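# Seat a grey arch's two pegs into the stand's posts

## Task

Lower the grey arch onto the stand without forcing it, so that the peg beneath each green end slides down into the hole of its post and each green end sits on top of its post. Do not let the arms or hands strike or press hard on the stand, and do not shove, drag or ram the arch hard, since any of that counts as failure. The arch must stay seated with no help from the robot, so release it and move the grippers away at the end.

## Robot and tools

Robot: two arms, left_arm and right_arm, each with six revolute joints and a parallel gripper. Arm names are labels only and do not match image sides. In the shared scene frame, z = 0 is the table top, +z is up, +x points out over the table and left_arm sits on the +y side. Every position is in metres and every angle in radians.

execute_actions takes "actions", a list holding at most one item, and an optional boolean "pictures" (default: images are included). An empty list sends nothing and just reports the state. A wait item is {"steps": N}, N from 1 to 300. It sends nothing new and returns after N control steps of 1/30 s, counted from the last result, so reply time uses some of them. A motion item is {"rows": [...], "steps": N}: up to 15 rows and N up to 15, default 15. Each row lasts one step, and the last row repeats if there are fewer rows than steps. A refused call moves nothing.

A row is one flat list of 18 numbers covering both arms, even if only one arm should move. Numbers 1-6 are left_arm's absolute joint targets (a pose, not an offset) in the order waist, shoulder, elbow, forearm roll, wrist pitch, wrist roll. Numbers 7-9 are left gripper position, force_limit and speed. Numbers 10-18 are the same nine for right_arm. Joint ranges: waist, shoulder, forearm roll, wrist pitch and wrist roll are -6.283 to 6.283; elbow is -2.792 to 2.792. A target more than 0.010 beyond a range end, and further out than the current angle, is refused. The real ends may differ by about 0.010. A target past a real end is clipped to that end, and the result may then say "joint sent to its limit". Copy current angles from the Joint positions line.

Gripper numbers are each in [-1, 1]. position: +1 is fully open (140 mm), the pads touch near -0.8, and -1 keeps closing until something blocks the fingers. force_limit on parts up to 40 mm wide: about 14 N at -1, 60 N at 0, 107 N at +1. speed: about 30 mm/s at -1, 140 at 0, 250 at +1. To keep a gripper unchanged, repeat its last three numbers, because 0 is itself a command. Fingers point along the gripper's +z axis and close along its y axis. The reported point is between the pads when closed. Fingertips reach about 33 mm beyond it when closed and 9 mm when fully open. Closing pushes the tips about 24 mm further out, so leave room above surfaces.

Joint targets move at most 2.09 rad/s (waist, shoulder), 3.14 (elbow) and 3.93 (wrist joints), reaching speed in 0.3 s, with all joints of an arm synchronised. Each step's target is kept within 0.456 (waist, shoulder), 0.683 (elbow) or 0.854 (wrist joints) rad of the measured angle. If the targets would move the gripper more than 70 mm from where it is, all of them are scaled back. Far moves therefore need several calls. Between calls the arms keep heading to the last row until they settle or a step is HELD.

Result lines: for each arm, end_effector_position (m), end_effector_quat_wxyz, and linear and angular velocities, all in the scene frame. These readings drift more at long reach. Also Joint positions and Joint velocities, one block per arm in column order. object_status: 0 moving, 1 blocked while opening, 2 blocked while closing (a grip), 3 reached target or pads met (a thin part may still be held). When gripping, send -1 and confirm status 2. To squeeze harder while at 2, raise force_limit and switch position between -1 and -0.98. position_measured is in counts: 3 is open and 230 is pads meeting. "joint command not followed" means a clearance check altered joint targets. HELD marks steps where the row was not sent. MOTOR HOT warns of heating from holding loads, and OVER-TEMPERATURE FAULT means the brakes are on until the motor cools.

Faults: if joint torque reaches its load limit (waist, shoulder 299; elbow 140; wrist joints 39.6 N m, including held weight), or an outside force reaches 144 N, that arm stops for 10 s, goes limp and drops the rest of the call. Keep the arms from hitting each other hard.

zoom_image: camera is "cam_left_wrist" or "cam_right_wrist" (both 504x504), region is [x0, y0, x1, y1] in pixels from the top-left, at most 504x504. Calibration data for both wrist cameras are given in the OpenCV convention and are only approximate.

Suggested approach: grasp the arch, lift it clear, line both pegs up above their holes, lower slowly and let gravity seat it. Do not force it down. Then open the grippers and back away. Avoid drops, knocking things off the table, slamming the stand and any hard pushing. Loose objects may get nudged now and then.

Each tool is called as a command line: name --argument value for each argument, lists and objects as JSON in quotes; but a table of rows of numbers goes row by row, as --pt "numbers of a row", without its own name.

Reference images:

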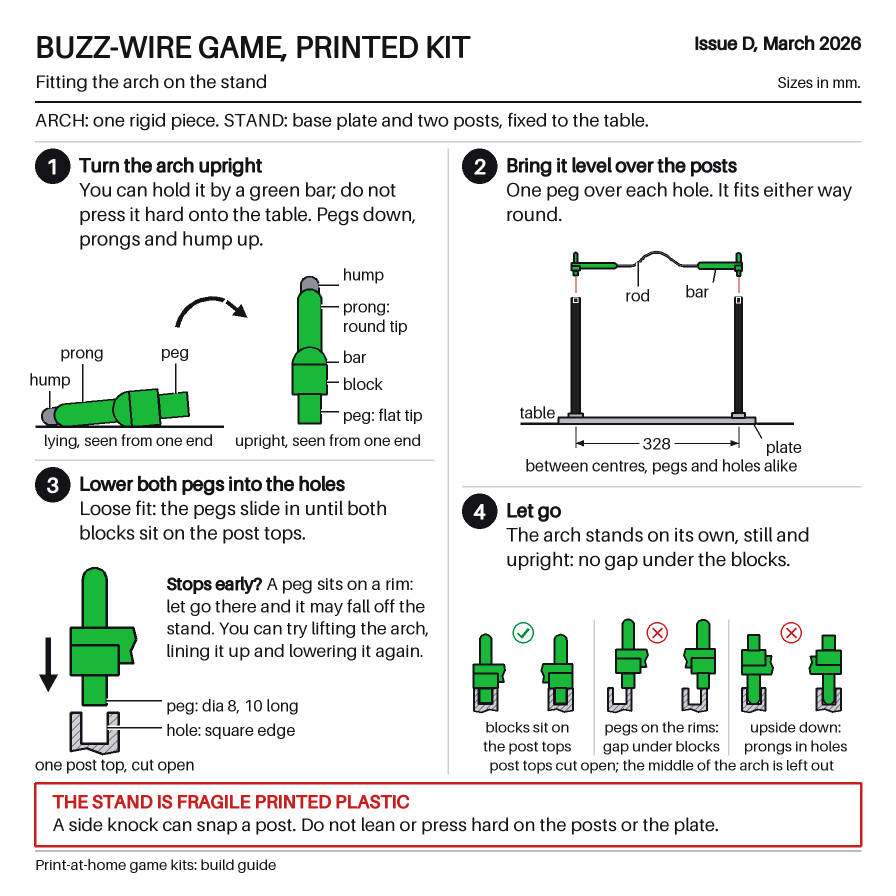

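## Session

execute_actions --actions '[]'

Scene clock: 0.00 s of 4600.00 s.
left_arm: end_effector_position=(+0.5820, +0.0667, +0.2137) position_measured=3 object_status=3 end_effector_quat_wxyz=(+0.573, +0.325, +0.743, +0.120) end_effector_velocity=(-0.000, -0.000, +0.000) end_effector_angular_velocity=(-0.000, -0.000, -0.001) | right_arm: end_effector_position=(+0.4839, -0.9889, +0.1839) position_measured=3 object_status=3 end_effector_quat_wxyz=(+0.517, -0.049, +0.850, -0.089) end_effector_velocity=(-0.000, +0.000, -0.000) end_effector_angular_velocity=(-0.000, +0.000, +0.000)
Joint positions: left_arm=[-1.032  0.142  2.358  1.907  0.938  2.828] | right_arm=[-0.926  0.13   2.33   1.704  0.849  2.119]
Joint velocities: left_arm=[-0.    -0.001 -0.     0.    -0.     0.   ] | right_arm=[-0. -0.  0.  0. -0. -0.]

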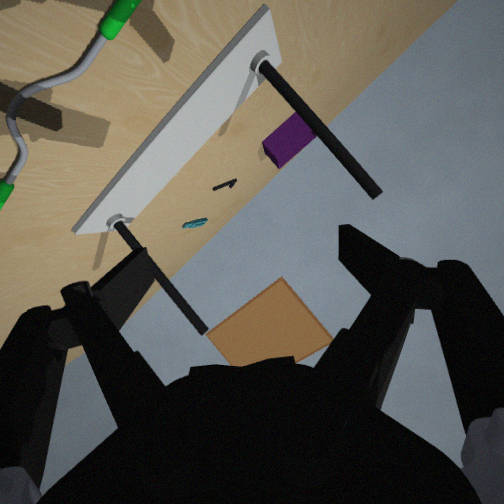

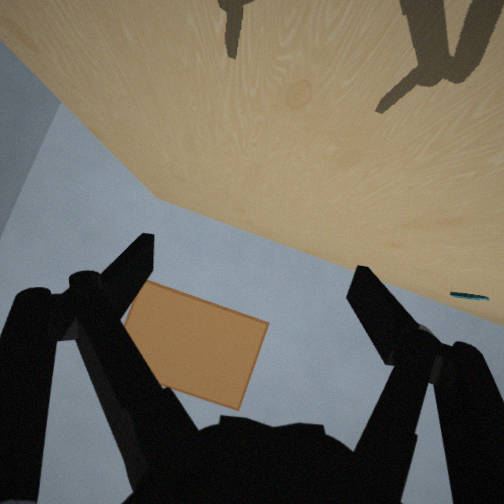

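execute_actions --actions '[{"rows": [[-0.687,0.2917,1.3478,0,1.5021,0.7799,1,0,0,-0.926,0.13,2.33,1.704,0.849,2.119,1,0,0]], "steps": 15}]' --pictures false

execute_actions --actions '[{"steps": 45}]'

Scene clock: 95.47 s of 4600.00 s.
left_arm: end_effector_position=(+0.7351, +0.1572, +0.3591) position_measured=3 object_status=3 end_effector_quat_wxyz=(+0.534, -0.454, +0.713, -0.024) end_effector_velocity=(+0.166, +0.124, +0.318) end_effector_angular_velocity=(-4.766, -0.512, +4.072) | right_arm: end_effector_position=(+0.4836, -0.9889, +0.1834) position_measured=3 object_status=3 end_effector_quat_wxyz=(+0.517, -0.049, +0.850, -0.088) end_effector_velocity=(+0.001, -0.001, +0.001) end_effector_angular_velocity=(-0.002, -0.001, -0.000)
Joint positions: left_arm=[-0.825  0.232  1.811  1.215  1.277  2.136] | right_arm=[-0.926  0.13   2.33   1.704  0.849  2.119]
Joint velocities: left_arm=[ 0.64   0.279 -2.165 -2.89   1.045 -2.904] | right_arm=[ 0.     0.    -0.003 -0.    -0.     0.   ]
Steps of this call (steps 1 to 90: nothing new was sent; then 91.97 s passed at rest; steps 91 to 105: all 15 steps of this action). Readings (joint positions | what the end effector reports):
91: left_arm=[-1.032 0.142 2.358 1.906 0.938 2.827] | right_arm=[-0.926 0.130 2.330 1.704 0.849 2.119] | left_arm position_measured=3 object_status=3 | right_arm position_measured=3 object_status=3
92: left_arm=[-1.029 0.143 2.352 1.898 0.943 2.819] | right_arm=[-0.926 0.130 2.330 1.704 0.849 2.119] | left_arm position_measured=3 object_status=3 | right_arm position_measured=3 object_status=3
94: left_arm=[-1.005 0.153 2.305 1.839 0.982 2.760] | right_arm=[-0.926 0.130 2.330 1.704 0.849 2.119] | left_arm position_measured=3 object_status=3 | right_arm position_measured=3 object_status=3
98: left_arm=[-0.943 0.180 2.167 1.668 1.084 2.589] | right_arm=[-0.926 0.130 2.330 1.704 0.849 2.119] | left_arm position_measured=3 object_status=3 | right_arm position_measured=3 object_status=3
105: the state above

Scene clock: 96.97 s of 4600.00 s.
left_arm: end_effector_position=(+0.6059, +0.0004, +0.3754) position_measured=3 object_status=3 end_effector_quat_wxyz=(-0.000, +1.000, -0.001, -0.000) end_effector_velocity=(+0.000, +0.000, -0.000) end_effector_angular_velocity=(+0.001, +0.000, -0.000) | right_arm: end_effector_position=(+0.4836, -0.9889, +0.1834) position_measured=3 object_status=3 end_effector_quat_wxyz=(+0.517, -0.049, +0.850, -0.088) end_effector_velocity=(-0.000, +0.001, -0.000) end_effector_angular_velocity=(+0.000, +0.000, +0.000)
Joint positions: left_arm=[-0.687  0.292  1.348 -0.     1.502  0.78 ] | right_arm=[-0.926  0.13   2.33   1.704  0.849  2.119]
Joint velocities: left_arm=[0.    0.001 0.    0.    0.    0.   ] | right_arm=[ 0.    -0.001  0.001 -0.    -0.    -0.   ]
Steps of this call (steps 1 to 45: the robot went on to your last target). Readings (joint positions | what the end effector reports):
1: left_arm=[-0.803 0.241 1.737 1.109 1.312 2.030] | right_arm=[-0.926 0.130 2.330 1.704 0.849 2.119] | left_arm position_measured=3 object_status=3 | right_arm position_measured=3 object_status=3
2: left_arm=[-0.782 0.250 1.667 0.992 1.346 1.912] | right_arm=[-0.926 0.130 2.330 1.704 0.849 2.119] | left_arm position_measured=3 object_status=3 | right_arm position_measured=3 object_status=3
4: left_arm=[-0.750 0.264 1.556 0.776 1.399 1.697] | right_arm=[-0.926 0.130 2.330 1.704 0.849 2.119] | left_arm position_measured=3 object_status=3 | right_arm position_measured=3 object_status=3
8: left_arm=[-0.723 0.276 1.461 0.485 1.442 1.373] | right_arm=[-0.926 0.130 2.330 1.704 0.849 2.119] | left_arm position_measured=3 object_status=3 | right_arm position_measured=3 object_status=3
45: the state above
All arms were judged still, so your last target was given up. Only a new action makes them travel on or press farther. Fingers that are still opening or closing keep moving.
camera_calibration (this result's frames):
cam_left_wrist: T_world_to_cam=[[-0.118399, -0.992281, 0.0368697, 0.0517236], [-0.93374, 0.123892, 0.335829, 0.445914], [-0.337804, 0.00533517, -0.941201, 0.742163], [0, 0, 0, 1]] pos_world=[0.673198, -0.00788055, 0.546866]
cam_right_wrist: T_world_to_cam=[[-0.0904286, 0.935351, -0.341967, 1.0311], [0.0711741, 0.348565, 0.934578, 0.154891], [0.993356, 0.0601734, -0.098093, -0.212975], [0, 0, 0, 1]] pos_world=[0.293777, -1.00562, 0.186954]

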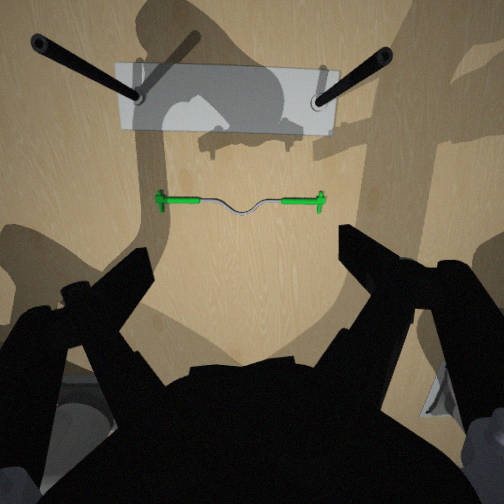

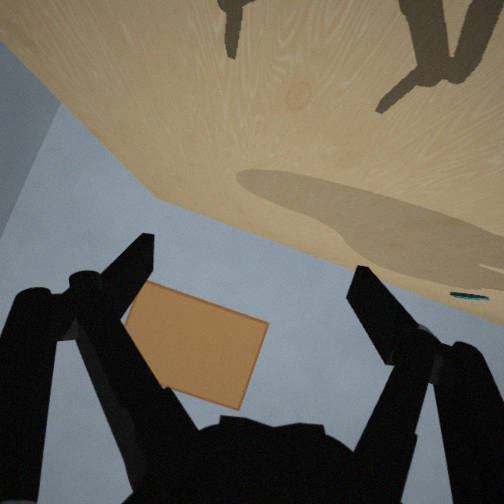

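zoom_image --camera "cam_left_wrist" --region '[20, 20, 420, 240]'

Region (20, 20, 420, 240) of cam_left_wrist's 504x504 image, scaled by 1.260, with more detail than that image has; it fills the top 277 rows of this view, and the rest is white.

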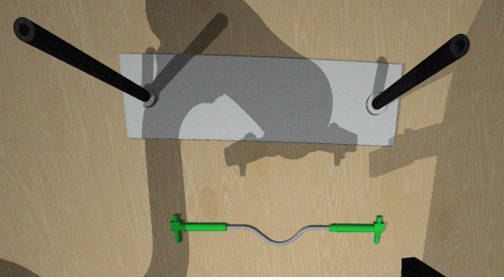

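zoom_image --camera "cam_left_wrist" --region '[140, 170, 340, 230]'

zoom_image --camera "cam_left_wrist" --region '[20, 25, 220, 145]'

zoom_image --camera "cam_left_wrist" --region '[250, 25, 450, 145]'

Region (140, 170, 340, 230) of cam_left_wrist's 504x504 image, scaled by 2.520, with more detail than that image has; it fills the top 151 rows of this view, and the rest is white.

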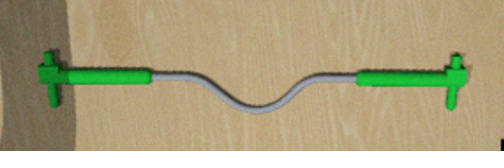

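Region (20, 25, 220, 145) of cam_left_wrist's 504x504 image, scaled by 2.520, with more detail than that image has; it fills the top 302 rows of this view, and the rest is white.

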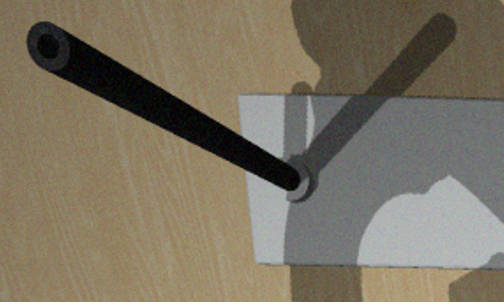

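Region (250, 25, 450, 145) of cam_left_wrist's 504x504 image, scaled by 2.520, with more detail than that image has; it fills the top 302 rows of this view, and the rest is white.

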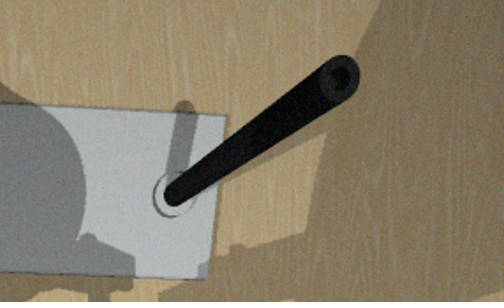

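execute_actions --actions '[{"rows": [[-0.8136,0.4852,1.4866,0,1.1698,2.3513,-0.29,-0.3,0,-0.926,0.13,2.33,1.704,0.849,2.119,1,0,0]], "steps": 15}]' --pictures false

execute_actions --actions '[{"steps": 40}]'

Scene clock: 166.77 s of 4600.00 s.
left_arm: end_effector_position=(+0.5944, -0.0878, +0.2183) position_measured=105 object_status=0 end_effector_quat_wxyz=(+0.000, +0.885, -0.465, -0.000) end_effector_velocity=(-0.056, -0.150, -0.315) end_effector_angular_velocity=(+0.002, -0.001, -3.214) | right_arm: end_effector_position=(+0.4836, -0.9889, +0.1834) position_measured=3 object_status=3 end_effector_quat_wxyz=(+0.517, -0.049, +0.850, -0.088) end_effector_velocity=(-0.000, +0.001, +0.000) end_effector_angular_velocity=(+0.001, -0.001, +0.001)
Joint positions: left_arm=[-0.776  0.427  1.445 -0.     1.269  1.658] | right_arm=[-0.926  0.13   2.33   1.704  0.849  2.119]
Joint velocities: left_arm=[-0.176  0.268  0.193  0.002 -0.46   3.037] | right_arm=[ 0.    -0.001  0.001  0.     0.002  0.   ]
Steps of this call (steps 1 to 90: nothing new was sent; then 66.30 s passed at rest; steps 91 to 105: all 15 steps of this action). Readings (joint positions | what the end effector reports):
91: left_arm=[-0.687 0.292 1.348 -0.000 1.502 0.780] | right_arm=[-0.926 0.130 2.330 1.704 0.849 2.119] | left_arm position_measured=3 object_status=0 | right_arm position_measured=3 object_status=3
92: left_arm=[-0.688 0.293 1.348 -0.000 1.499 0.788] | right_arm=[-0.926 0.130 2.330 1.704 0.849 2.119] | left_arm position_measured=6 object_status=0 | right_arm position_measured=3 object_status=3
94: left_arm=[-0.697 0.307 1.358 -0.000 1.476 0.848] | right_arm=[-0.926 0.130 2.330 1.704 0.849 2.119] | left_arm position_measured=22 object_status=0 | right_arm position_measured=3 object_status=3
98: left_arm=[-0.728 0.355 1.393 -0.000 1.394 1.084] | right_arm=[-0.926 0.130 2.330 1.704 0.849 2.119] | left_arm position_measured=52 object_status=0 | right_arm position_measured=3 object_status=3
105: the state above

Scene clock: 168.10 s of 4600.00 s.
left_arm: end_effector_position=(+0.5796, -0.1179, +0.1502) position_measured=165 object_status=3 end_effector_quat_wxyz=(+0.000, +0.660, -0.751, -0.000) end_effector_velocity=(+0.000, +0.000, +0.000) end_effector_angular_velocity=(+0.000, -0.000, -0.000) | right_arm: end_effector_position=(+0.4836, -0.9889, +0.1834) position_measured=3 object_status=3 end_effector_quat_wxyz=(+0.517, -0.049, +0.850, -0.088) end_effector_velocity=(-0.000, +0.001, -0.000) end_effector_angular_velocity=(+0.001, -0.000, -0.001)
Joint positions: left_arm=[-0.814  0.485  1.487 -0.     1.17   2.351] | right_arm=[-0.926  0.13   2.33   1.704  0.849  2.119]
Joint velocities: left_arm=[ 0. -0. -0.  0. -0.  0.] | right_arm=[ 0.    -0.001  0.002  0.001 -0.     0.001]
Steps of this call (steps 1 to 30: the robot went on to your last target; steps 31 to 40: nothing new was sent). Readings (joint positions | what the end effector reports):
1: left_arm=[-0.781 0.436 1.451 -0.000 1.254 1.763] | right_arm=[-0.926 0.130 2.330 1.704 0.849 2.119] | left_arm position_measured=113 object_status=0 | right_arm position_measured=3 object_status=3
2: left_arm=[-0.787 0.445 1.458 -0.000 1.239 1.871] | right_arm=[-0.926 0.130 2.330 1.704 0.849 2.119] | left_arm position_measured=120 object_status=0 | right_arm position_measured=3 object_status=3
4: left_arm=[-0.798 0.462 1.470 -0.000 1.210 2.071] | right_arm=[-0.926 0.130 2.330 1.704 0.849 2.119] | left_arm position_measured=136 object_status=0 | right_arm position_measured=3 object_status=3
8: left_arm=[-0.812 0.482 1.484 -0.000 1.175 2.314] | right_arm=[-0.926 0.130 2.330 1.704 0.849 2.119] | left_arm position_measured=164 object_status=0 | right_arm position_measured=3 object_status=3
40: the state above
All arms were judged still, so your last target was given up. Only a new action makes them travel on or press farther. Fingers that are still opening or closing keep moving.
camera_calibration (this result's frames):
cam_left_wrist: T_world_to_cam=[[-0.96925, 0.243292, 0.0369348, 0.578328], [0.241341, 0.910505, 0.335761, -0.0766151], [0.0480588, 0.33435, -0.941223, 0.337133], [0, 0, 0, 1]] pos_world=[0.562833, -0.183665, 0.321681]
cam_right_wrist: T_world_to_cam=[[-0.0904286, 0.935351, -0.341967, 1.0311], [0.0711741, 0.348565, 0.934578, 0.154891], [0.993356, 0.0601734, -0.098093, -0.212975], [0, 0, 0, 1]] pos_world=[0.293777, -1.00562, 0.186954]

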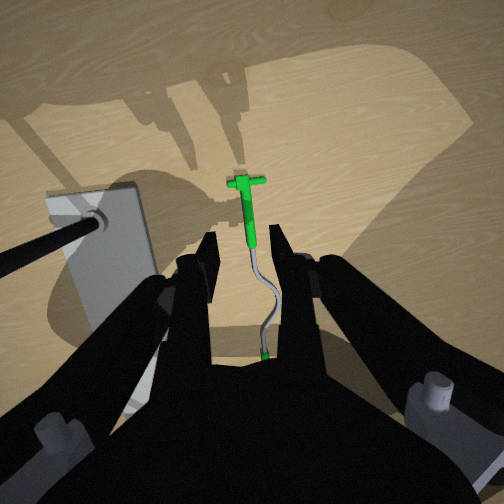

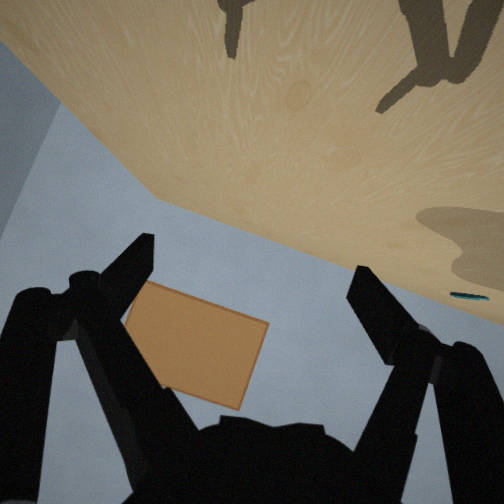

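execute_actions --actions '[{"rows": [[-0.8172,0.5462,1.5692,0,1.0262,2.3478,-0.29,-0.3,0,-0.926,0.13,2.33,1.704,0.849,2.119,1,0,0]], "steps": 15}]' --pictures false

execute_actions --actions '[{"steps": 15}]'

Scene clock: 180.37 s of 4600.00 s.
left_arm: end_effector_position=(+0.5751, -0.1168, +0.0601) position_measured=165 object_status=3 end_effector_quat_wxyz=(-0.000, +0.660, -0.751, -0.000) end_effector_velocity=(+0.001, -0.001, +0.001) end_effector_angular_velocity=(-0.003, -0.001, +0.001) | right_arm: end_effector_position=(+0.4836, -0.9889, +0.1834) position_measured=3 object_status=3 end_effector_quat_wxyz=(+0.517, -0.049, +0.850, -0.088) end_effector_velocity=(+0.000, -0.000, +0.001) end_effector_angular_velocity=(-0.001, +0.000, +0.000)
Joint positions: left_arm=[-0.817  0.546  1.569  0.     1.026  2.348] | right_arm=[-0.926  0.13   2.33   1.704  0.849  2.119]
Joint velocities: left_arm=[ 0.    -0.001 -0.001 -0.001 -0.001 -0.001] | right_arm=[ 0.    -0.001 -0.    -0.001 -0.     0.   ]
Steps of this call (steps 1 to 90: nothing new was sent; then 8.77 s passed at rest; steps 91 to 105: all 15 steps of this action). Readings (joint positions | what the end effector reports):
91: left_arm=[-0.814 0.485 1.487 0.000 1.169 2.351] | right_arm=[-0.926 0.130 2.330 1.704 0.849 2.119] | left_arm position_measured=165 object_status=3 | right_arm position_measured=3 object_status=3
92: left_arm=[-0.814 0.489 1.491 0.000 1.161 2.351] | right_arm=[-0.926 0.130 2.330 1.704 0.849 2.119] | left_arm position_measured=165 object_status=3 | right_arm position_measured=3 object_status=3
94: left_arm=[-0.815 0.513 1.524 0.000 1.103 2.350] | right_arm=[-0.926 0.130 2.330 1.704 0.849 2.119] | left_arm position_measured=165 object_status=3 | right_arm position_measured=3 object_status=3
98: left_arm=[-0.817 0.547 1.570 0.000 1.027 2.348] | right_arm=[-0.926 0.130 2.330 1.704 0.849 2.119] | left_arm position_measured=165 object_status=3 | right_arm position_measured=3 object_status=3
105: the state above

Scene clock: 180.87 s of 4600.00 s.
left_arm: end_effector_position=(+0.5751, -0.1169, +0.0602) position_measured=165 object_status=3 end_effector_quat_wxyz=(-0.000, +0.660, -0.751, -0.000) end_effector_velocity=(-0.000, +0.000, -0.000) end_effector_angular_velocity=(+0.001, +0.001, +0.000) | right_arm: end_effector_position=(+0.4836, -0.9889, +0.1834) position_measured=3 object_status=3 end_effector_quat_wxyz=(+0.517, -0.049, +0.850, -0.088) end_effector_velocity=(+0.000, -0.001, +0.000) end_effector_angular_velocity=(-0.001, -0.000, -0.000)
Joint positions: left_arm=[-0.817  0.546  1.569  0.     1.026  2.348] | right_arm=[-0.926  0.13   2.33   1.704  0.849  2.119]
Joint velocities: left_arm=[-0.     0.     0.    -0.     0.001 -0.   ] | right_arm=[ 0.     0.001 -0.001 -0.    -0.     0.   ]
Steps of this call (steps 1 to 15: the robot went on to your last target). Readings (joint positions | what the end effector reports):
1: left_arm=[-0.817 0.546 1.569 0.000 1.026 2.348] | right_arm=[-0.926 0.130 2.330 1.704 0.849 2.119] | left_arm position_measured=165 object_status=3 | right_arm position_measured=3 object_status=3
2: left_arm=[-0.817 0.546 1.569 0.000 1.026 2.348] | right_arm=[-0.926 0.130 2.330 1.704 0.849 2.119] | left_arm position_measured=165 object_status=3 | right_arm position_measured=3 object_status=3
4: left_arm=[-0.817 0.546 1.569 0.000 1.026 2.348] | right_arm=[-0.926 0.130 2.330 1.704 0.849 2.119] | left_arm position_measured=165 object_status=3 | right_arm position_measured=3 object_status=3
8: left_arm=[-0.817 0.546 1.569 0.000 1.026 2.348] | right_arm=[-0.926 0.130 2.330 1.704 0.849 2.119] | left_arm position_measured=165 object_status=3 | right_arm position_measured=3 object_status=3
15: the state above
All arms were judged still, so your last target was given up. Only a new action makes them travel on or press farther. Fingers that are still opening or closing keep moving.
camera_calibration (this result's frames):
cam_left_wrist: T_world_to_cam=[[-0.969205, 0.243476, 0.036884, 0.577108], [0.241494, 0.910441, 0.335825, -0.0463459], [0.0481846, 0.33439, -0.941202, 0.252172], [0, 0, 0, 1]] pos_world=[0.558377, -0.182641, 0.231623]
cam_right_wrist: T_world_to_cam=[[-0.0904286, 0.935351, -0.341967, 1.0311], [0.0711739, 0.348565, 0.934578, 0.154891], [0.993356, 0.0601735, -0.0980928, -0.212975], [0, 0, 0, 1]] pos_world=[0.293777, -1.00562, 0.186954]

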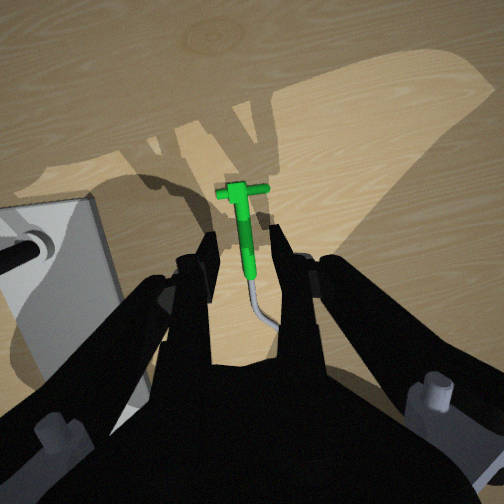

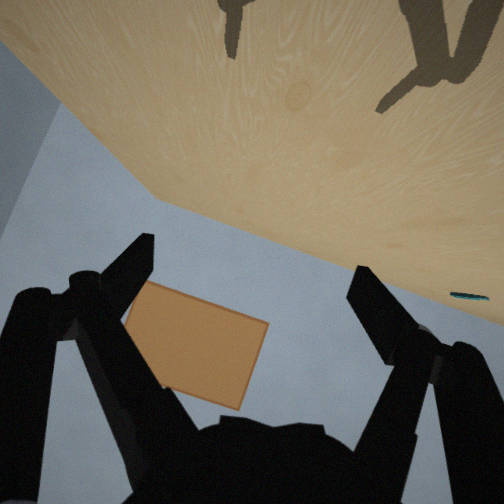

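zoom_image --camera "cam_left_wrist" --region '[170, 160, 330, 320]'

Region (170, 160, 330, 320) of cam_left_wrist's 504x504 image, scaled by 3.150, with more detail than that image has.

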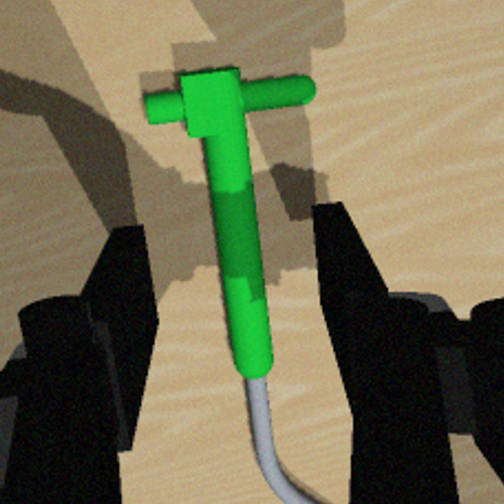

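execute_actions --actions '[{"rows": [[-0.8188,0.5638,1.5881,0,0.9897,2.3461,-0.29,-0.3,0,-0.926,0.13,2.33,1.704,0.849,2.119,1,0,0]], "steps": 15}]'

Scene clock: 191.33 s of 4600.00 s.
left_arm: end_effector_position=(+0.5732, -0.1164, +0.0371) position_measured=165 object_status=3 end_effector_quat_wxyz=(+0.000, +0.660, -0.751, -0.000) end_effector_velocity=(+0.000, -0.000, +0.001) end_effector_angular_velocity=(-0.001, -0.001, -0.001) | right_arm: end_effector_position=(+0.4836, -0.9889, +0.1834) position_measured=3 object_status=3 end_effector_quat_wxyz=(+0.517, -0.049, +0.850, -0.088) end_effector_velocity=(+0.000, +0.000, +0.000) end_effector_angular_velocity=(-0.000, -0.001, +0.001)
Joint positions: left_arm=[-0.819  0.564  1.588 -0.     0.99   2.346] | right_arm=[-0.926  0.13   2.33   1.704  0.849  2.119]
Joint velocities: left_arm=[-0.    -0.    -0.     0.001 -0.     0.001] | right_arm=[ 0.    -0.     0.     0.     0.001 -0.   ]
Steps of this call (steps 1 to 90: nothing new was sent; then 6.97 s passed at rest; steps 91 to 105: all 15 steps of this action). Readings (joint positions | what the end effector reports):
91: left_arm=[-0.817 0.546 1.569 -0.000 1.026 2.348] | right_arm=[-0.926 0.130 2.330 1.704 0.849 2.119] | left_arm position_measured=165 object_status=3 | right_arm position_measured=3 object_status=3
92: left_arm=[-0.817 0.549 1.572 -0.000 1.018 2.347] | right_arm=[-0.926 0.130 2.330 1.704 0.849 2.119] | left_arm position_measured=165 object_status=3 | right_arm position_measured=3 object_status=3
94: left_arm=[-0.818 0.563 1.588 -0.000 0.992 2.346] | right_arm=[-0.926 0.130 2.330 1.704 0.849 2.119] | left_arm position_measured=165 object_status=3 | right_arm position_measured=3 object_status=3
98: left_arm=[-0.819 0.564 1.588 -0.000 0.990 2.346] | right_arm=[-0.926 0.130 2.330 1.704 0.849 2.119] | left_arm position_measured=165 object_status=3 | right_arm position_measured=3 object_status=3
105: the state above
camera_calibration (this result's frames):
cam_left_wrist: T_world_to_cam=[[-0.969258, 0.243247, 0.0370059, 0.575926], [0.241322, 0.910499, 0.33579, -0.0384921], [0.0479863, 0.334398, -0.94121, 0.23052], [0, 0, 0, 1]] pos_world=[0.556448, -0.182131, 0.20858]
cam_right_wrist: T_world_to_cam=[[-0.0904286, 0.935351, -0.341967, 1.0311], [0.071174, 0.348565, 0.934578, 0.154891], [0.993356, 0.0601735, -0.0980929, -0.212975], [0, 0, 0, 1]] pos_world=[0.293777, -1.00562, 0.186954]

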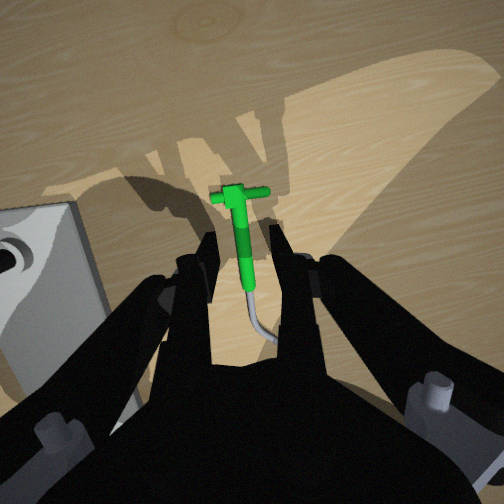

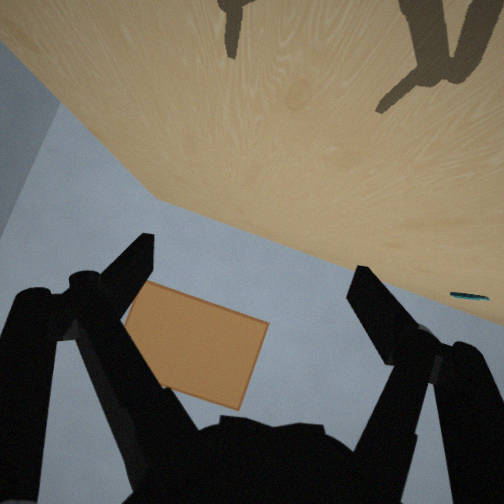

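Close the gripper slowly.

execute_actions --actions '[{"rows": [[-0.8188,0.5638,1.5881,0,0.9897,2.3461,-1,-0.3,-0.7,-0.926,0.13,2.33,1.704,0.849,2.119,1,0,0]], "steps": 15}]' --pictures false

execute_actions --actions '[{"steps": 15}]'

Scene clock: 193.57 s of 4600.00 s.
left_arm: end_effector_position=(+0.5732, -0.1164, +0.0372) position_measured=211 object_status=0 end_effector_quat_wxyz=(-0.000, +0.660, -0.751, +0.000) end_effector_velocity=(+0.001, -0.001, +0.002) end_effector_angular_velocity=(-0.003, -0.003, -0.000) | right_arm: end_effector_position=(+0.4836, -0.9889, +0.1834) position_measured=3 object_status=3 end_effector_quat_wxyz=(+0.517, -0.049, +0.850, -0.088) end_effector_velocity=(-0.001, +0.001, -0.001) end_effector_angular_velocity=(+0.002, +0.001, +0.001)
Joint positions: left_arm=[-0.819  0.564  1.588  0.     0.99   2.346] | right_arm=[-0.926  0.13   2.33   1.704  0.849  2.119]
Joint velocities: left_arm=[ 0.    -0.002 -0.002  0.001 -0.001  0.   ] | right_arm=[ 0.     0.     0.002 -0.     0.    -0.   ]
Steps of this call (steps 1 to 15: the robot went on to your last target; steps 16 to 52: nothing new was sent; steps 53 to 67: all 15 steps of this action). Readings (joint positions | what the end effector reports):
53: left_arm=[-0.819 0.564 1.588 0.000 0.990 2.346] | right_arm=[-0.926 0.130 2.330 1.704 0.849 2.119] | left_arm position_measured=165 object_status=0 | right_arm position_measured=3 object_status=3
54: left_arm=[-0.819 0.564 1.588 0.000 0.990 2.346] | right_arm=[-0.926 0.130 2.330 1.704 0.849 2.119] | left_arm position_measured=167 object_status=0 | right_arm position_measured=3 object_status=3
56: left_arm=[-0.819 0.564 1.588 0.000 0.990 2.346] | right_arm=[-0.926 0.130 2.330 1.704 0.849 2.119] | left_arm position_measured=173 object_status=0 | right_arm position_measured=3 object_status=3
60: left_arm=[-0.819 0.564 1.588 0.000 0.990 2.346] | right_arm=[-0.926 0.130 2.330 1.704 0.849 2.119] | left_arm position_measured=187 object_status=0 | right_arm position_measured=3 object_status=3
67: the state above

Scene clock: 194.07 s of 4600.00 s.
left_arm: end_effector_position=(+0.5732, -0.1164, +0.0372) position_measured=216 object_status=2 end_effector_quat_wxyz=(+0.000, +0.660, -0.751, +0.000) end_effector_velocity=(+0.000, +0.000, -0.000) end_effector_angular_velocity=(+0.001, +0.000, -0.000) | right_arm: end_effector_position=(+0.4836, -0.9889, +0.1834) position_measured=3 object_status=3 end_effector_quat_wxyz=(+0.517, -0.049, +0.850, -0.088) end_effector_velocity=(+0.000, -0.000, +0.000) end_effector_angular_velocity=(-0.000, -0.000, -0.000)
Joint positions: left_arm=[-0.819  0.564  1.588  0.     0.99   2.346] | right_arm=[-0.926  0.13   2.33   1.704  0.849  2.119]
Joint velocities: left_arm=[ 0.  0. -0.  0.  0. -0.] | right_arm=[-0. -0. -0.  0. -0.  0.]
Steps of this call (steps 1 to 15: the robot went on to your last target). Readings (joint positions | what the end effector reports):
1: left_arm=[-0.819 0.564 1.588 0.000 0.990 2.346] | right_arm=[-0.926 0.130 2.330 1.704 0.849 2.119] | left_arm position_measured=214 object_status=0 | right_arm position_measured=3 object_status=3
2: left_arm=[-0.819 0.564 1.588 0.000 0.990 2.346] | right_arm=[-0.926 0.130 2.330 1.704 0.849 2.119] | left_arm position_measured=216 object_status=0 | right_arm position_measured=3 object_status=3
4: left_arm=[-0.819 0.564 1.588 0.000 0.990 2.346] | right_arm=[-0.926 0.130 2.330 1.704 0.849 2.119] | left_arm position_measured=216 object_status=0 | right_arm position_measured=3 object_status=3
8: left_arm=[-0.819 0.564 1.588 0.000 0.990 2.346] | right_arm=[-0.926 0.130 2.330 1.704 0.849 2.119] | left_arm position_measured=216 object_status=2 | right_arm position_measured=3 object_status=3
15: the state above
All arms were judged still, so your last target was given up. Only a new action makes them travel on or press farther. Fingers that are still opening or closing keep moving.
camera_calibration (this result's frames):
cam_left_wrist: T_world_to_cam=[[-0.969245, 0.243329, 0.0368073, 0.576006], [0.241332, 0.910503, 0.335773, -0.0385063], [0.0481901, 0.334329, -0.941223, 0.230498], [0, 0, 0, 1]] pos_world=[0.556476, -0.182161, 0.208678]
cam_right_wrist: T_world_to_cam=[[-0.0904285, 0.935351, -0.341967, 1.0311], [0.0711739, 0.348565, 0.934578, 0.154891], [0.993356, 0.0601734, -0.0980928, -0.212975], [0, 0, 0, 1]] pos_world=[0.293777, -1.00562, 0.186954]

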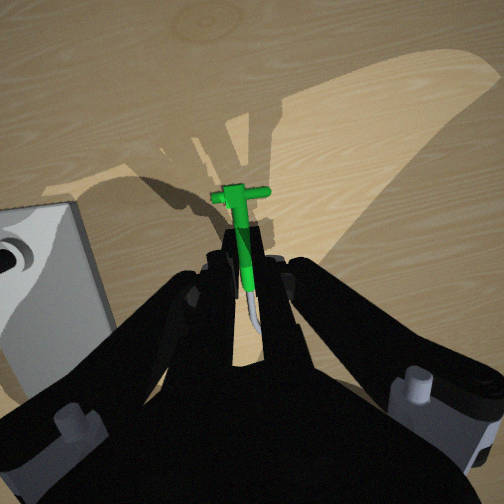

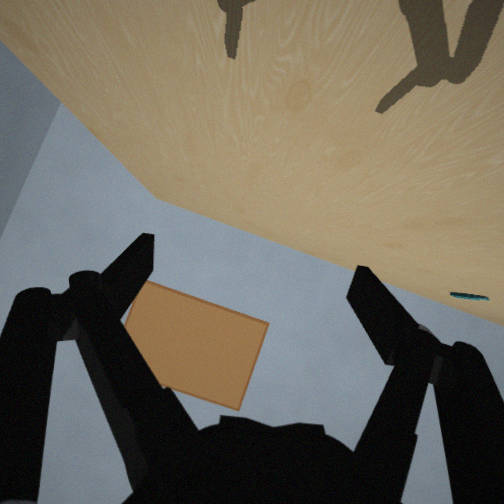

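execute_actions --actions '[{"rows": [[-0.8188,0.5594,1.5840,0,0.9982,2.3461,-1,-0.3,-0.7,-0.926,0.13,2.33,1.704,0.849,2.119,1,0,0],[-0.8188,0.5550,1.5798,0,1.0068,2.3461,-1,-0.3,-0.7,-0.926,0.13,2.33,1.704,0.849,2.119,1,0,0],[-0.8188,0.5506,1.5757,0,1.0153,2.3461,-1,-0.3,-0.7,-0.926,0.13,2.33,1.704,0.849,2.119,1,0,0],[-0.8188,0.5461,1.5716,0,1.0239,2.3461,-1,-0.3,-0.7,-0.926,0.13,2.33,1.704,0.849,2.119,1,0,0],[-0.8188,0.5417,1.5674,0,1.0324,2.3461,-1,-0.3,-0.7,-0.926,0.13,2.33,1.704,0.849,2.119,1,0,0],[-0.8188,0.5373,1.5633,0,1.0410,2.3461,-1,-0.3,-0.7,-0.926,0.13,2.33,1.704,0.849,2.119,1,0,0],[-0.8188,0.5329,1.5592,0,1.0495,2.3461,-1,-0.3,-0.7,-0.926,0.13,2.33,1.704,0.849,2.119,1,0,0],[-0.8188,0.5285,1.5550,0,1.0581,2.3461,-1,-0.3,-0.7,-0.926,0.13,2.33,1.704,0.849,2.119,1,0,0],[-0.8188,0.5241,1.5509,0,1.0666,2.3461,-1,-0.3,-0.7,-0.926,0.13,2.33,1.704,0.849,2.119,1,0,0],[-0.8188,0.5197,1.5468,0,1.0752,2.3461,-1,-0.3,-0.7,-0.926,0.13,2.33,1.704,0.849,2.119,1,0,0],[-0.8188,0.5152,1.5426,0,1.0837,2.3461,-1,-0.3,-0.7,-0.926,0.13,2.33,1.704,0.849,2.119,1,0,0],[-0.8188,0.5108,1.5385,0,1.0923,2.3461,-1,-0.3,-0.7,-0.926,0.13,2.33,1.704,0.849,2.119,1,0,0],[-0.8188,0.5064,1.5344,0,1.1008,2.3461,-1,-0.3,-0.7,-0.926,0.13,2.33,1.704,0.849,2.119,1,0,0],[-0.8188,0.5020,1.5302,0,1.1094,2.3461,-1,-0.3,-0.7,-0.926,0.13,2.33,1.704,0.849,2.119,1,0,0],[-0.8188,0.4976,1.5261,0,1.1179,2.3461,-1,-0.3,-0.7,-0.926,0.13,2.33,1.704,0.849,2.119,1,0,0]], "steps": 15}]' --pictures false

execute_actions --actions '[{"steps": 15}]'

Scene clock: 207.53 s of 4600.00 s.
left_arm: end_effector_position=(+0.5734, -0.1167, +0.1116) position_measured=216 object_status=2 end_effector_quat_wxyz=(-0.000, +0.660, -0.751, -0.000) end_effector_velocity=(-0.004, +0.005, +0.166) end_effector_angular_velocity=(-0.002, -0.002, -0.000) | right_arm: end_effector_position=(+0.4836, -0.9889, +0.1834) position_measured=3 object_status=3 end_effector_quat_wxyz=(+0.517, -0.049, +0.850, -0.088) end_effector_velocity=(-0.000, +0.001, -0.001) end_effector_angular_velocity=(+0.001, +0.001, -0.000)
Joint positions: left_arm=[-0.819  0.504  1.532  0.     1.105  2.346] | right_arm=[-0.926  0.13   2.33   1.704  0.849  2.119]
Joint velocities: left_arm=[-0.    -0.131 -0.123  0.     0.251  0.   ] | right_arm=[ 0.     0.     0.001 -0.    -0.001 -0.   ]
Steps of this call (steps 1 to 90: nothing new was sent; then 9.97 s passed at rest; steps 91 to 105: all 15 steps of this action). Readings (joint positions | what the end effector reports):
91: left_arm=[-0.819 0.564 1.588 0.000 0.990 2.346] | right_arm=[-0.926 0.130 2.330 1.704 0.849 2.119] | left_arm position_measured=216 object_status=2 | right_arm position_measured=3 object_status=3
92: left_arm=[-0.819 0.562 1.587 0.000 0.995 2.346] | right_arm=[-0.926 0.130 2.330 1.704 0.849 2.119] | left_arm position_measured=216 object_status=2 | right_arm position_measured=3 object_status=3
94: left_arm=[-0.819 0.553 1.578 0.000 1.011 2.346] | right_arm=[-0.926 0.130 2.330 1.704 0.849 2.119] | left_arm position_measured=216 object_status=2 | right_arm position_measured=3 object_status=3
98: left_arm=[-0.819 0.535 1.562 0.000 1.045 2.346] | right_arm=[-0.926 0.130 2.330 1.704 0.849 2.119] | left_arm position_measured=216 object_status=2 | right_arm position_measured=3 object_status=3
105: the state above

Scene clock: 208.03 s of 4600.00 s.
left_arm: end_effector_position=(+0.5732, -0.1164, +0.1202) position_measured=216 object_status=2 end_effector_quat_wxyz=(+0.000, +0.660, -0.751, +0.000) end_effector_velocity=(+0.000, +0.000, -0.000) end_effector_angular_velocity=(+0.001, -0.000, -0.001) | right_arm: end_effector_position=(+0.4836, -0.9889, +0.1834) position_measured=3 object_status=3 end_effector_quat_wxyz=(+0.517, -0.049, +0.850, -0.088) end_effector_velocity=(-0.000, +0.000, -0.000) end_effector_angular_velocity=(-0.000, +0.000, -0.001)
Joint positions: left_arm=[-0.819  0.498  1.526  0.     1.118  2.346] | right_arm=[-0.926  0.13   2.33   1.704  0.849  2.119]
Joint velocities: left_arm=[ 0.     0.     0.001  0.001 -0.     0.   ] | right_arm=[-0.    -0.     0.     0.    -0.001 -0.   ]
Steps of this call (steps 1 to 15: the robot went on to your last target). Readings (joint positions | what the end effector reports):
1: left_arm=[-0.819 0.500 1.528 0.000 1.113 2.346] | right_arm=[-0.926 0.130 2.330 1.704 0.849 2.119] | left_arm position_measured=216 object_status=2 | right_arm position_measured=3 object_status=3
2: left_arm=[-0.819 0.498 1.526 0.000 1.117 2.346] | right_arm=[-0.926 0.130 2.330 1.704 0.849 2.119] | left_arm position_measured=216 object_status=2 | right_arm position_measured=3 object_status=3
4: left_arm=[-0.819 0.497 1.526 0.000 1.118 2.346] | right_arm=[-0.926 0.130 2.330 1.704 0.849 2.119] | left_arm position_measured=216 object_status=2 | right_arm position_measured=3 object_status=3
8: left_arm=[-0.819 0.497 1.526 0.000 1.118 2.346] | right_arm=[-0.926 0.130 2.330 1.704 0.849 2.119] | left_arm position_measured=216 object_status=2 | right_arm position_measured=3 object_status=3
15: the state above
camera_calibration (this result's frames):
cam_left_wrist: T_world_to_cam=[[-0.96924, 0.243349, 0.0368033, 0.57295], [0.241351, 0.910499, 0.335771, -0.0663735], [0.0482003, 0.334325, -0.941224, 0.308644], [0, 0, 0, 1]] pos_world=[0.556469, -0.182181, 0.291703]
cam_right_wrist: T_world_to_cam=[[-0.0904288, 0.935351, -0.341966, 1.0311], [0.071174, 0.348565, 0.934578, 0.154891], [0.993356, 0.0601737, -0.098093, -0.212975], [0, 0, 0, 1]] pos_world=[0.293777, -1.00562, 0.186954]

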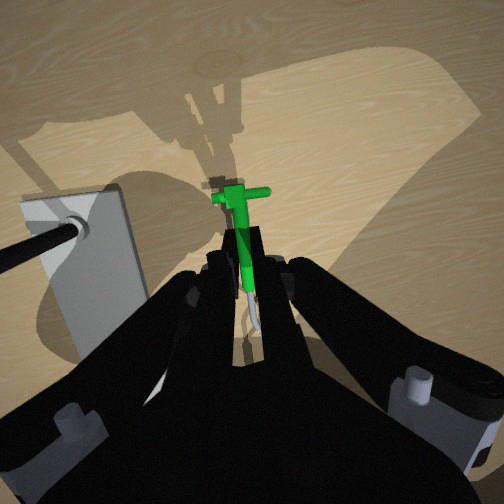

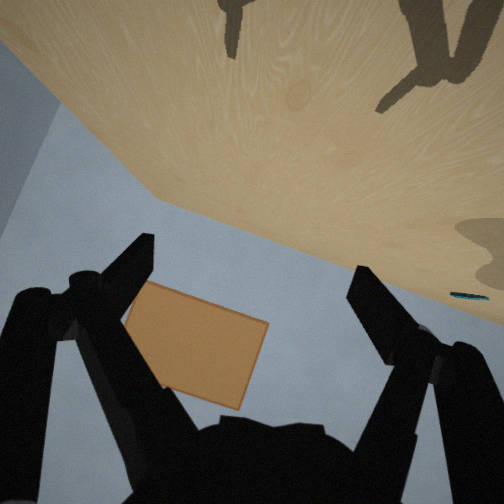

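execute_actions --actions '[{"rows": [[-0.83325,0.09027,2.06831,0,0.98301,2.3461,-1,-0.3,-0.7,-0.926,0.13,2.33,1.704,0.849,2.119,1,0,0]], "steps": 15}]' --pictures false

execute_actions --actions '[{"steps": 15}]' --pictures false

execute_actions --actions '[{"rows": [[-0.83325,0.09027,2.06831,0.7,0.975,2.9,-1,-0.3,-0.7,-0.926,0.13,2.33,1.704,0.849,2.119,1,0,0]], "steps": 12}]' --pictures false

execute_actions --actions '[{"rows": [[-0.83325,0.09027,2.06831,1.4,0.96,3.44,-1,-0.3,-0.7,-0.926,0.13,2.33,1.704,0.849,2.119,1,0,0]], "steps": 10}]' --pictures false

execute_actions --actions '[{"rows": [[-0.83325,0.09027,2.06831,2.07178,0.94625,3.9598,-1,-0.3,-0.7,-0.926,0.13,2.33,1.704,0.849,2.119,1,0,0]], "steps": 15}]' --pictures false

execute_actions --actions '[{"steps": 15}]'

Scene clock: 257.90 s of 4600.00 s.
left_arm: end_effector_position=(+0.4360, +0.0543, +0.1335) position_measured=216 object_status=2 end_effector_quat_wxyz=(-0.000, +0.656, -0.755, -0.000) end_effector_velocity=(-0.330, +0.420, -0.038) end_effector_angular_velocity=(+0.001, +0.001, -0.028) | right_arm: end_effector_position=(+0.4836, -0.9889, +0.1834) position_measured=3 object_status=3 end_effector_quat_wxyz=(+0.517, -0.049, +0.850, -0.088) end_effector_velocity=(+0.000, +0.000, -0.001) end_effector_angular_velocity=(+0.002, +0.001, +0.000)
Joint positions: left_arm=[-0.83   0.172  1.96   0.     1.01   2.346] | right_arm=[-0.926  0.13   2.33   1.704  0.849  2.119]
Joint velocities: left_arm=[-0.028 -0.753  1.002 -0.    -0.248  0.   ] | right_arm=[-0.     0.002  0.    -0.     0.    -0.   ]
Steps of this call (steps 1 to 15: the robot went on to your last target; steps 16 to 90: nothing new was sent; then 46.37 s passed at rest; steps 91 to 105: all 15 steps of this action). Readings (joint positions | what the end effector reports):
91: left_arm=[-0.819 0.498 1.526 0.000 1.118 2.346] | right_arm=[-0.926 0.130 2.330 1.704 0.849 2.119] | left_arm position_measured=216 object_status=2 | right_arm position_measured=3 object_status=3
92: left_arm=[-0.819 0.494 1.532 0.000 1.117 2.346] | right_arm=[-0.926 0.130 2.330 1.704 0.849 2.119] | left_arm position_measured=216 object_status=2 | right_arm position_measured=3 object_status=3
94: left_arm=[-0.820 0.462 1.574 0.000 1.106 2.346] | right_arm=[-0.926 0.130 2.330 1.704 0.849 2.119] | left_arm position_measured=216 object_status=2 | right_arm position_measured=3 object_status=3
98: left_arm=[-0.823 0.353 1.718 0.000 1.070 2.346] | right_arm=[-0.926 0.130 2.330 1.704 0.849 2.119] | left_arm position_measured=216 object_status=2 | right_arm position_measured=3 object_status=3
105: the state above

Scene clock: 258.40 s of 4600.00 s.
left_arm: end_effector_position=(+0.4003, +0.1001, +0.1275) position_measured=216 object_status=2 end_effector_quat_wxyz=(+0.000, +0.655, -0.756, +0.000) end_effector_velocity=(-0.000, +0.000, -0.000) end_effector_angular_velocity=(-0.000, +0.000, -0.000) | right_arm: end_effector_position=(+0.4836, -0.9889, +0.1834) position_measured=3 object_status=3 end_effector_quat_wxyz=(+0.517, -0.049, +0.850, -0.088) end_effector_velocity=(-0.000, +0.000, -0.000) end_effector_angular_velocity=(-0.000, +0.001, -0.000)
Joint positions: left_arm=[-0.833  0.09   2.068  0.     0.983  2.346] | right_arm=[-0.926  0.13   2.33   1.704  0.849  2.119]
Joint velocities: left_arm=[-0.     0.     0.001 -0.    -0.001  0.   ] | right_arm=[ 0.    -0.001  0.001 -0.001 -0.001 -0.   ]
Steps of this call (steps 1 to 15: the robot went on to your last target). Readings (joint positions | what the end effector reports):
1: left_arm=[-0.831 0.147 1.993 0.000 1.002 2.346] | right_arm=[-0.926 0.130 2.330 1.704 0.849 2.119] | left_arm position_measured=216 object_status=2 | right_arm position_measured=3 object_status=3
2: left_arm=[-0.832 0.123 2.025 0.000 0.994 2.346] | right_arm=[-0.926 0.130 2.330 1.704 0.849 2.119] | left_arm position_measured=216 object_status=2 | right_arm position_measured=3 object_status=3
4: left_arm=[-0.833 0.094 2.063 0.000 0.985 2.346] | right_arm=[-0.926 0.130 2.330 1.704 0.849 2.119] | left_arm position_measured=216 object_status=2 | right_arm position_measured=3 object_status=3
8: left_arm=[-0.833 0.091 2.068 0.000 0.983 2.346] | right_arm=[-0.926 0.130 2.330 1.704 0.849 2.119] | left_arm position_measured=216 object_status=2 | right_arm position_measured=3 object_status=3
15: the state above

Scene clock: 258.80 s of 4600.00 s.
left_arm: end_effector_position=(+0.5282, +0.1646, +0.1599) position_measured=216 object_status=2 end_effector_quat_wxyz=(+0.219, -0.333, +0.917, +0.026) end_effector_velocity=(+0.412, +0.126, +0.203) end_effector_angular_velocity=(+1.361, -0.899, -2.206) | right_arm: end_effector_position=(+0.4836, -0.9889, +0.1834) position_measured=3 object_status=3 end_effector_quat_wxyz=(+0.517, -0.049, +0.850, -0.088) end_effector_velocity=(-0.001, +0.001, -0.001) end_effector_angular_velocity=(+0.001, +0.001, +0.000)
Joint positions: left_arm=[-0.833  0.09   2.068  0.539  0.977  2.772] | right_arm=[-0.926  0.13   2.33   1.704  0.849  2.119]
Joint velocities: left_arm=[-0.    -0.001  0.     1.728 -0.02   1.374] | right_arm=[-0.    -0.     0.002 -0.     0.    -0.   ]
Steps of this call (steps 1 to 12: all 12 steps of this action). Readings (joint positions | what the end effector reports):
1: left_arm=[-0.833 0.090 2.068 0.000 0.983 2.346] | right_arm=[-0.926 0.130 2.330 1.704 0.849 2.119] | left_arm position_measured=216 object_status=2 | right_arm position_measured=3 object_status=3
2: left_arm=[-0.833 0.090 2.068 0.009 0.983 2.353] | right_arm=[-0.926 0.130 2.330 1.704 0.849 2.119] | left_arm position_measured=216 object_status=2 | right_arm position_measured=3 object_status=3
4: left_arm=[-0.833 0.090 2.068 0.068 0.982 2.400] | right_arm=[-0.926 0.130 2.330 1.704 0.849 2.119] | left_arm position_measured=216 object_status=2 | right_arm position_measured=3 object_status=3
8: left_arm=[-0.833 0.090 2.068 0.301 0.980 2.584] | right_arm=[-0.926 0.130 2.330 1.704 0.849 2.119] | left_arm position_measured=216 object_status=2 | right_arm position_measured=3 object_status=3
12: the state above

Scene clock: 259.13 s of 4600.00 s.
left_arm: end_effector_position=(+0.6545, +0.1715, +0.2579) position_measured=216 object_status=2 end_effector_quat_wxyz=(+0.417, +0.063, +0.894, +0.150) end_effector_velocity=(+0.309, -0.085, +0.359) end_effector_angular_velocity=(+1.883, -0.881, -1.831) | right_arm: end_effector_position=(+0.4836, -0.9889, +0.1834) position_measured=3 object_status=3 end_effector_quat_wxyz=(+0.517, -0.049, +0.850, -0.088) end_effector_velocity=(+0.000, +0.000, +0.001) end_effector_angular_velocity=(-0.000, -0.002, +0.001)
Joint positions: left_arm=[-0.833  0.09   2.068  1.13   0.966  3.231] | right_arm=[-0.926  0.13   2.33   1.704  0.849  2.119]
Joint velocities: left_arm=[-0.    -0.001 -0.     1.757 -0.037  1.365] | right_arm=[-0.    -0.001 -0.     0.     0.002 -0.   ]
Steps of this call (steps 1 to 10: all 10 steps of this action). Readings (joint positions | what the end effector reports):
1: left_arm=[-0.833 0.090 2.068 0.595 0.976 2.817] | right_arm=[-0.926 0.130 2.330 1.704 0.849 2.119] | left_arm position_measured=216 object_status=2 | right_arm position_measured=3 object_status=3
2: left_arm=[-0.833 0.090 2.068 0.652 0.975 2.861] | right_arm=[-0.926 0.130 2.330 1.704 0.849 2.119] | left_arm position_measured=216 object_status=2 | right_arm position_measured=3 object_status=3
4: left_arm=[-0.833 0.090 2.068 0.771 0.973 2.954] | right_arm=[-0.926 0.130 2.330 1.704 0.849 2.119] | left_arm position_measured=216 object_status=2 | right_arm position_measured=3 object_status=3
8: left_arm=[-0.833 0.090 2.068 1.010 0.968 3.139] | right_arm=[-0.926 0.130 2.330 1.704 0.849 2.119] | left_arm position_measured=216 object_status=2 | right_arm position_measured=3 object_status=3
10: the state above

Scene clock: 259.63 s of 4600.00 s.
left_arm: end_effector_position=(+0.7304, +0.0622, +0.4486) position_measured=216 object_status=2 end_effector_quat_wxyz=(+0.536, +0.518, +0.499, +0.442) end_effector_velocity=(-0.017, -0.215, +0.234) end_effector_angular_velocity=(+1.479, -0.878, -0.703) | right_arm: end_effector_position=(+0.4836, -0.9889, +0.1834) position_measured=3 object_status=3 end_effector_quat_wxyz=(+0.517, -0.049, +0.850, -0.088) end_effector_velocity=(-0.000, +0.001, -0.001) end_effector_angular_velocity=(+0.002, -0.000, +0.001)
Joint positions: left_arm=[-0.833  0.09   2.068  2.014  0.947  3.915] | right_arm=[-0.926  0.13   2.33   1.704  0.849  2.119]
Joint velocities: left_arm=[ 0.     0.     0.     1.179 -0.025  0.905] | right_arm=[ 0.    -0.     0.002  0.     0.001  0.   ]
Steps of this call (steps 1 to 15: all 15 steps of this action). Readings (joint positions | what the end effector reports):
1: left_arm=[-0.833 0.090 2.068 1.190 0.964 3.277] | right_arm=[-0.926 0.130 2.330 1.704 0.849 2.119] | left_arm position_measured=216 object_status=2 | right_arm position_measured=3 object_status=3
2: left_arm=[-0.833 0.090 2.068 1.250 0.963 3.327] | right_arm=[-0.926 0.130 2.330 1.704 0.849 2.119] | left_arm position_measured=216 object_status=2 | right_arm position_measured=3 object_status=3
4: left_arm=[-0.833 0.090 2.068 1.370 0.961 3.423] | right_arm=[-0.926 0.130 2.330 1.704 0.849 2.119] | left_arm position_measured=216 object_status=2 | right_arm position_measured=3 object_status=3
8: left_arm=[-0.833 0.090 2.068 1.610 0.956 3.606] | right_arm=[-0.926 0.130 2.330 1.704 0.849 2.119] | left_arm position_measured=216 object_status=2 | right_arm position_measured=3 object_status=3
15: the state above

Scene clock: 260.13 s of 4600.00 s.
left_arm: end_effector_position=(+0.7291, +0.0515, +0.4600) position_measured=216 object_status=2 end_effector_quat_wxyz=(+0.535, +0.535, +0.462, +0.462) end_effector_velocity=(-0.000, +0.000, +0.001) end_effector_angular_velocity=(-0.001, -0.001, +0.000) | right_arm: end_effector_position=(+0.4836, -0.9889, +0.1834) position_measured=3 object_status=3 end_effector_quat_wxyz=(+0.517, -0.049, +0.850, -0.088) end_effector_velocity=(+0.001, -0.000, -0.000) end_effector_angular_velocity=(+0.001, -0.000, +0.001)
Joint positions: left_arm=[-0.833  0.09   2.068  2.072  0.946  3.96 ] | right_arm=[-0.926  0.13   2.33   1.704  0.849  2.119]
Joint velocities: left_arm=[ 0.    -0.001  0.     0.     0.    -0.   ] | right_arm=[-0.     0.002 -0.001 -0.     0.001  0.   ]
Steps of this call (steps 1 to 15: the robot went on to your last target). Readings (joint positions | what the end effector reports):
1: left_arm=[-0.833 0.090 2.068 2.047 0.947 3.941] | right_arm=[-0.926 0.130 2.330 1.704 0.849 2.119] | left_arm position_measured=216 object_status=2 | right_arm position_measured=3 object_status=3
2: left_arm=[-0.833 0.090 2.068 2.065 0.946 3.955] | right_arm=[-0.926 0.130 2.330 1.704 0.849 2.119] | left_arm position_measured=216 object_status=2 | right_arm position_measured=3 object_status=3
4: left_arm=[-0.833 0.090 2.068 2.071 0.946 3.959] | right_arm=[-0.926 0.130 2.330 1.704 0.849 2.119] | left_arm position_measured=216 object_status=2 | right_arm position_measured=3 object_status=3
8: left_arm=[-0.833 0.090 2.068 2.072 0.946 3.960] | right_arm=[-0.926 0.130 2.330 1.704 0.849 2.119] | left_arm position_measured=216 object_status=2 | right_arm position_measured=3 object_status=3
15: the state above
camera_calibration (this result's frames):
cam_left_wrist: T_world_to_cam=[[-0.0535575, -0.110431, 0.99244, -0.418277], [-0.468893, -0.8747, -0.122634, 0.44968], [0.88163, -0.471916, -0.00493377, -0.432088], [0, 0, 0, 1]] pos_world=[0.569391, 0.143235, 0.468129]
cam_right_wrist: T_world_to_cam=[[-0.0904286, 0.935351, -0.341967, 1.0311], [0.0711741, 0.348565, 0.934578, 0.154891], [0.993356, 0.0601735, -0.098093, -0.212975], [0, 0, 0, 1]] pos_world=[0.293777, -1.00562, 0.186954]

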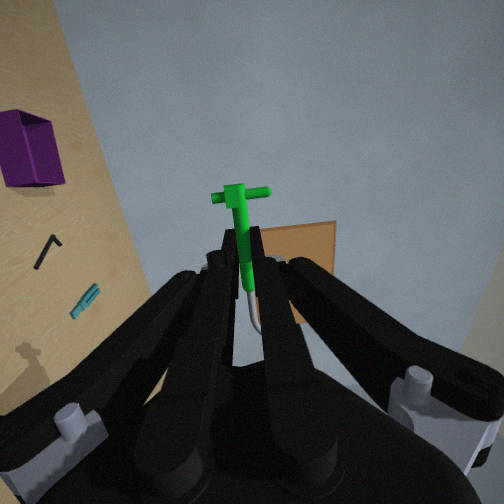

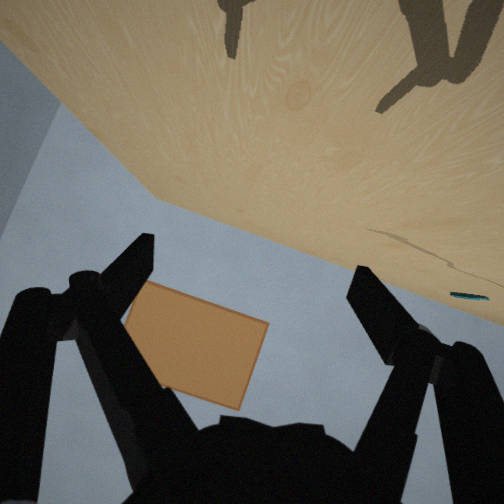

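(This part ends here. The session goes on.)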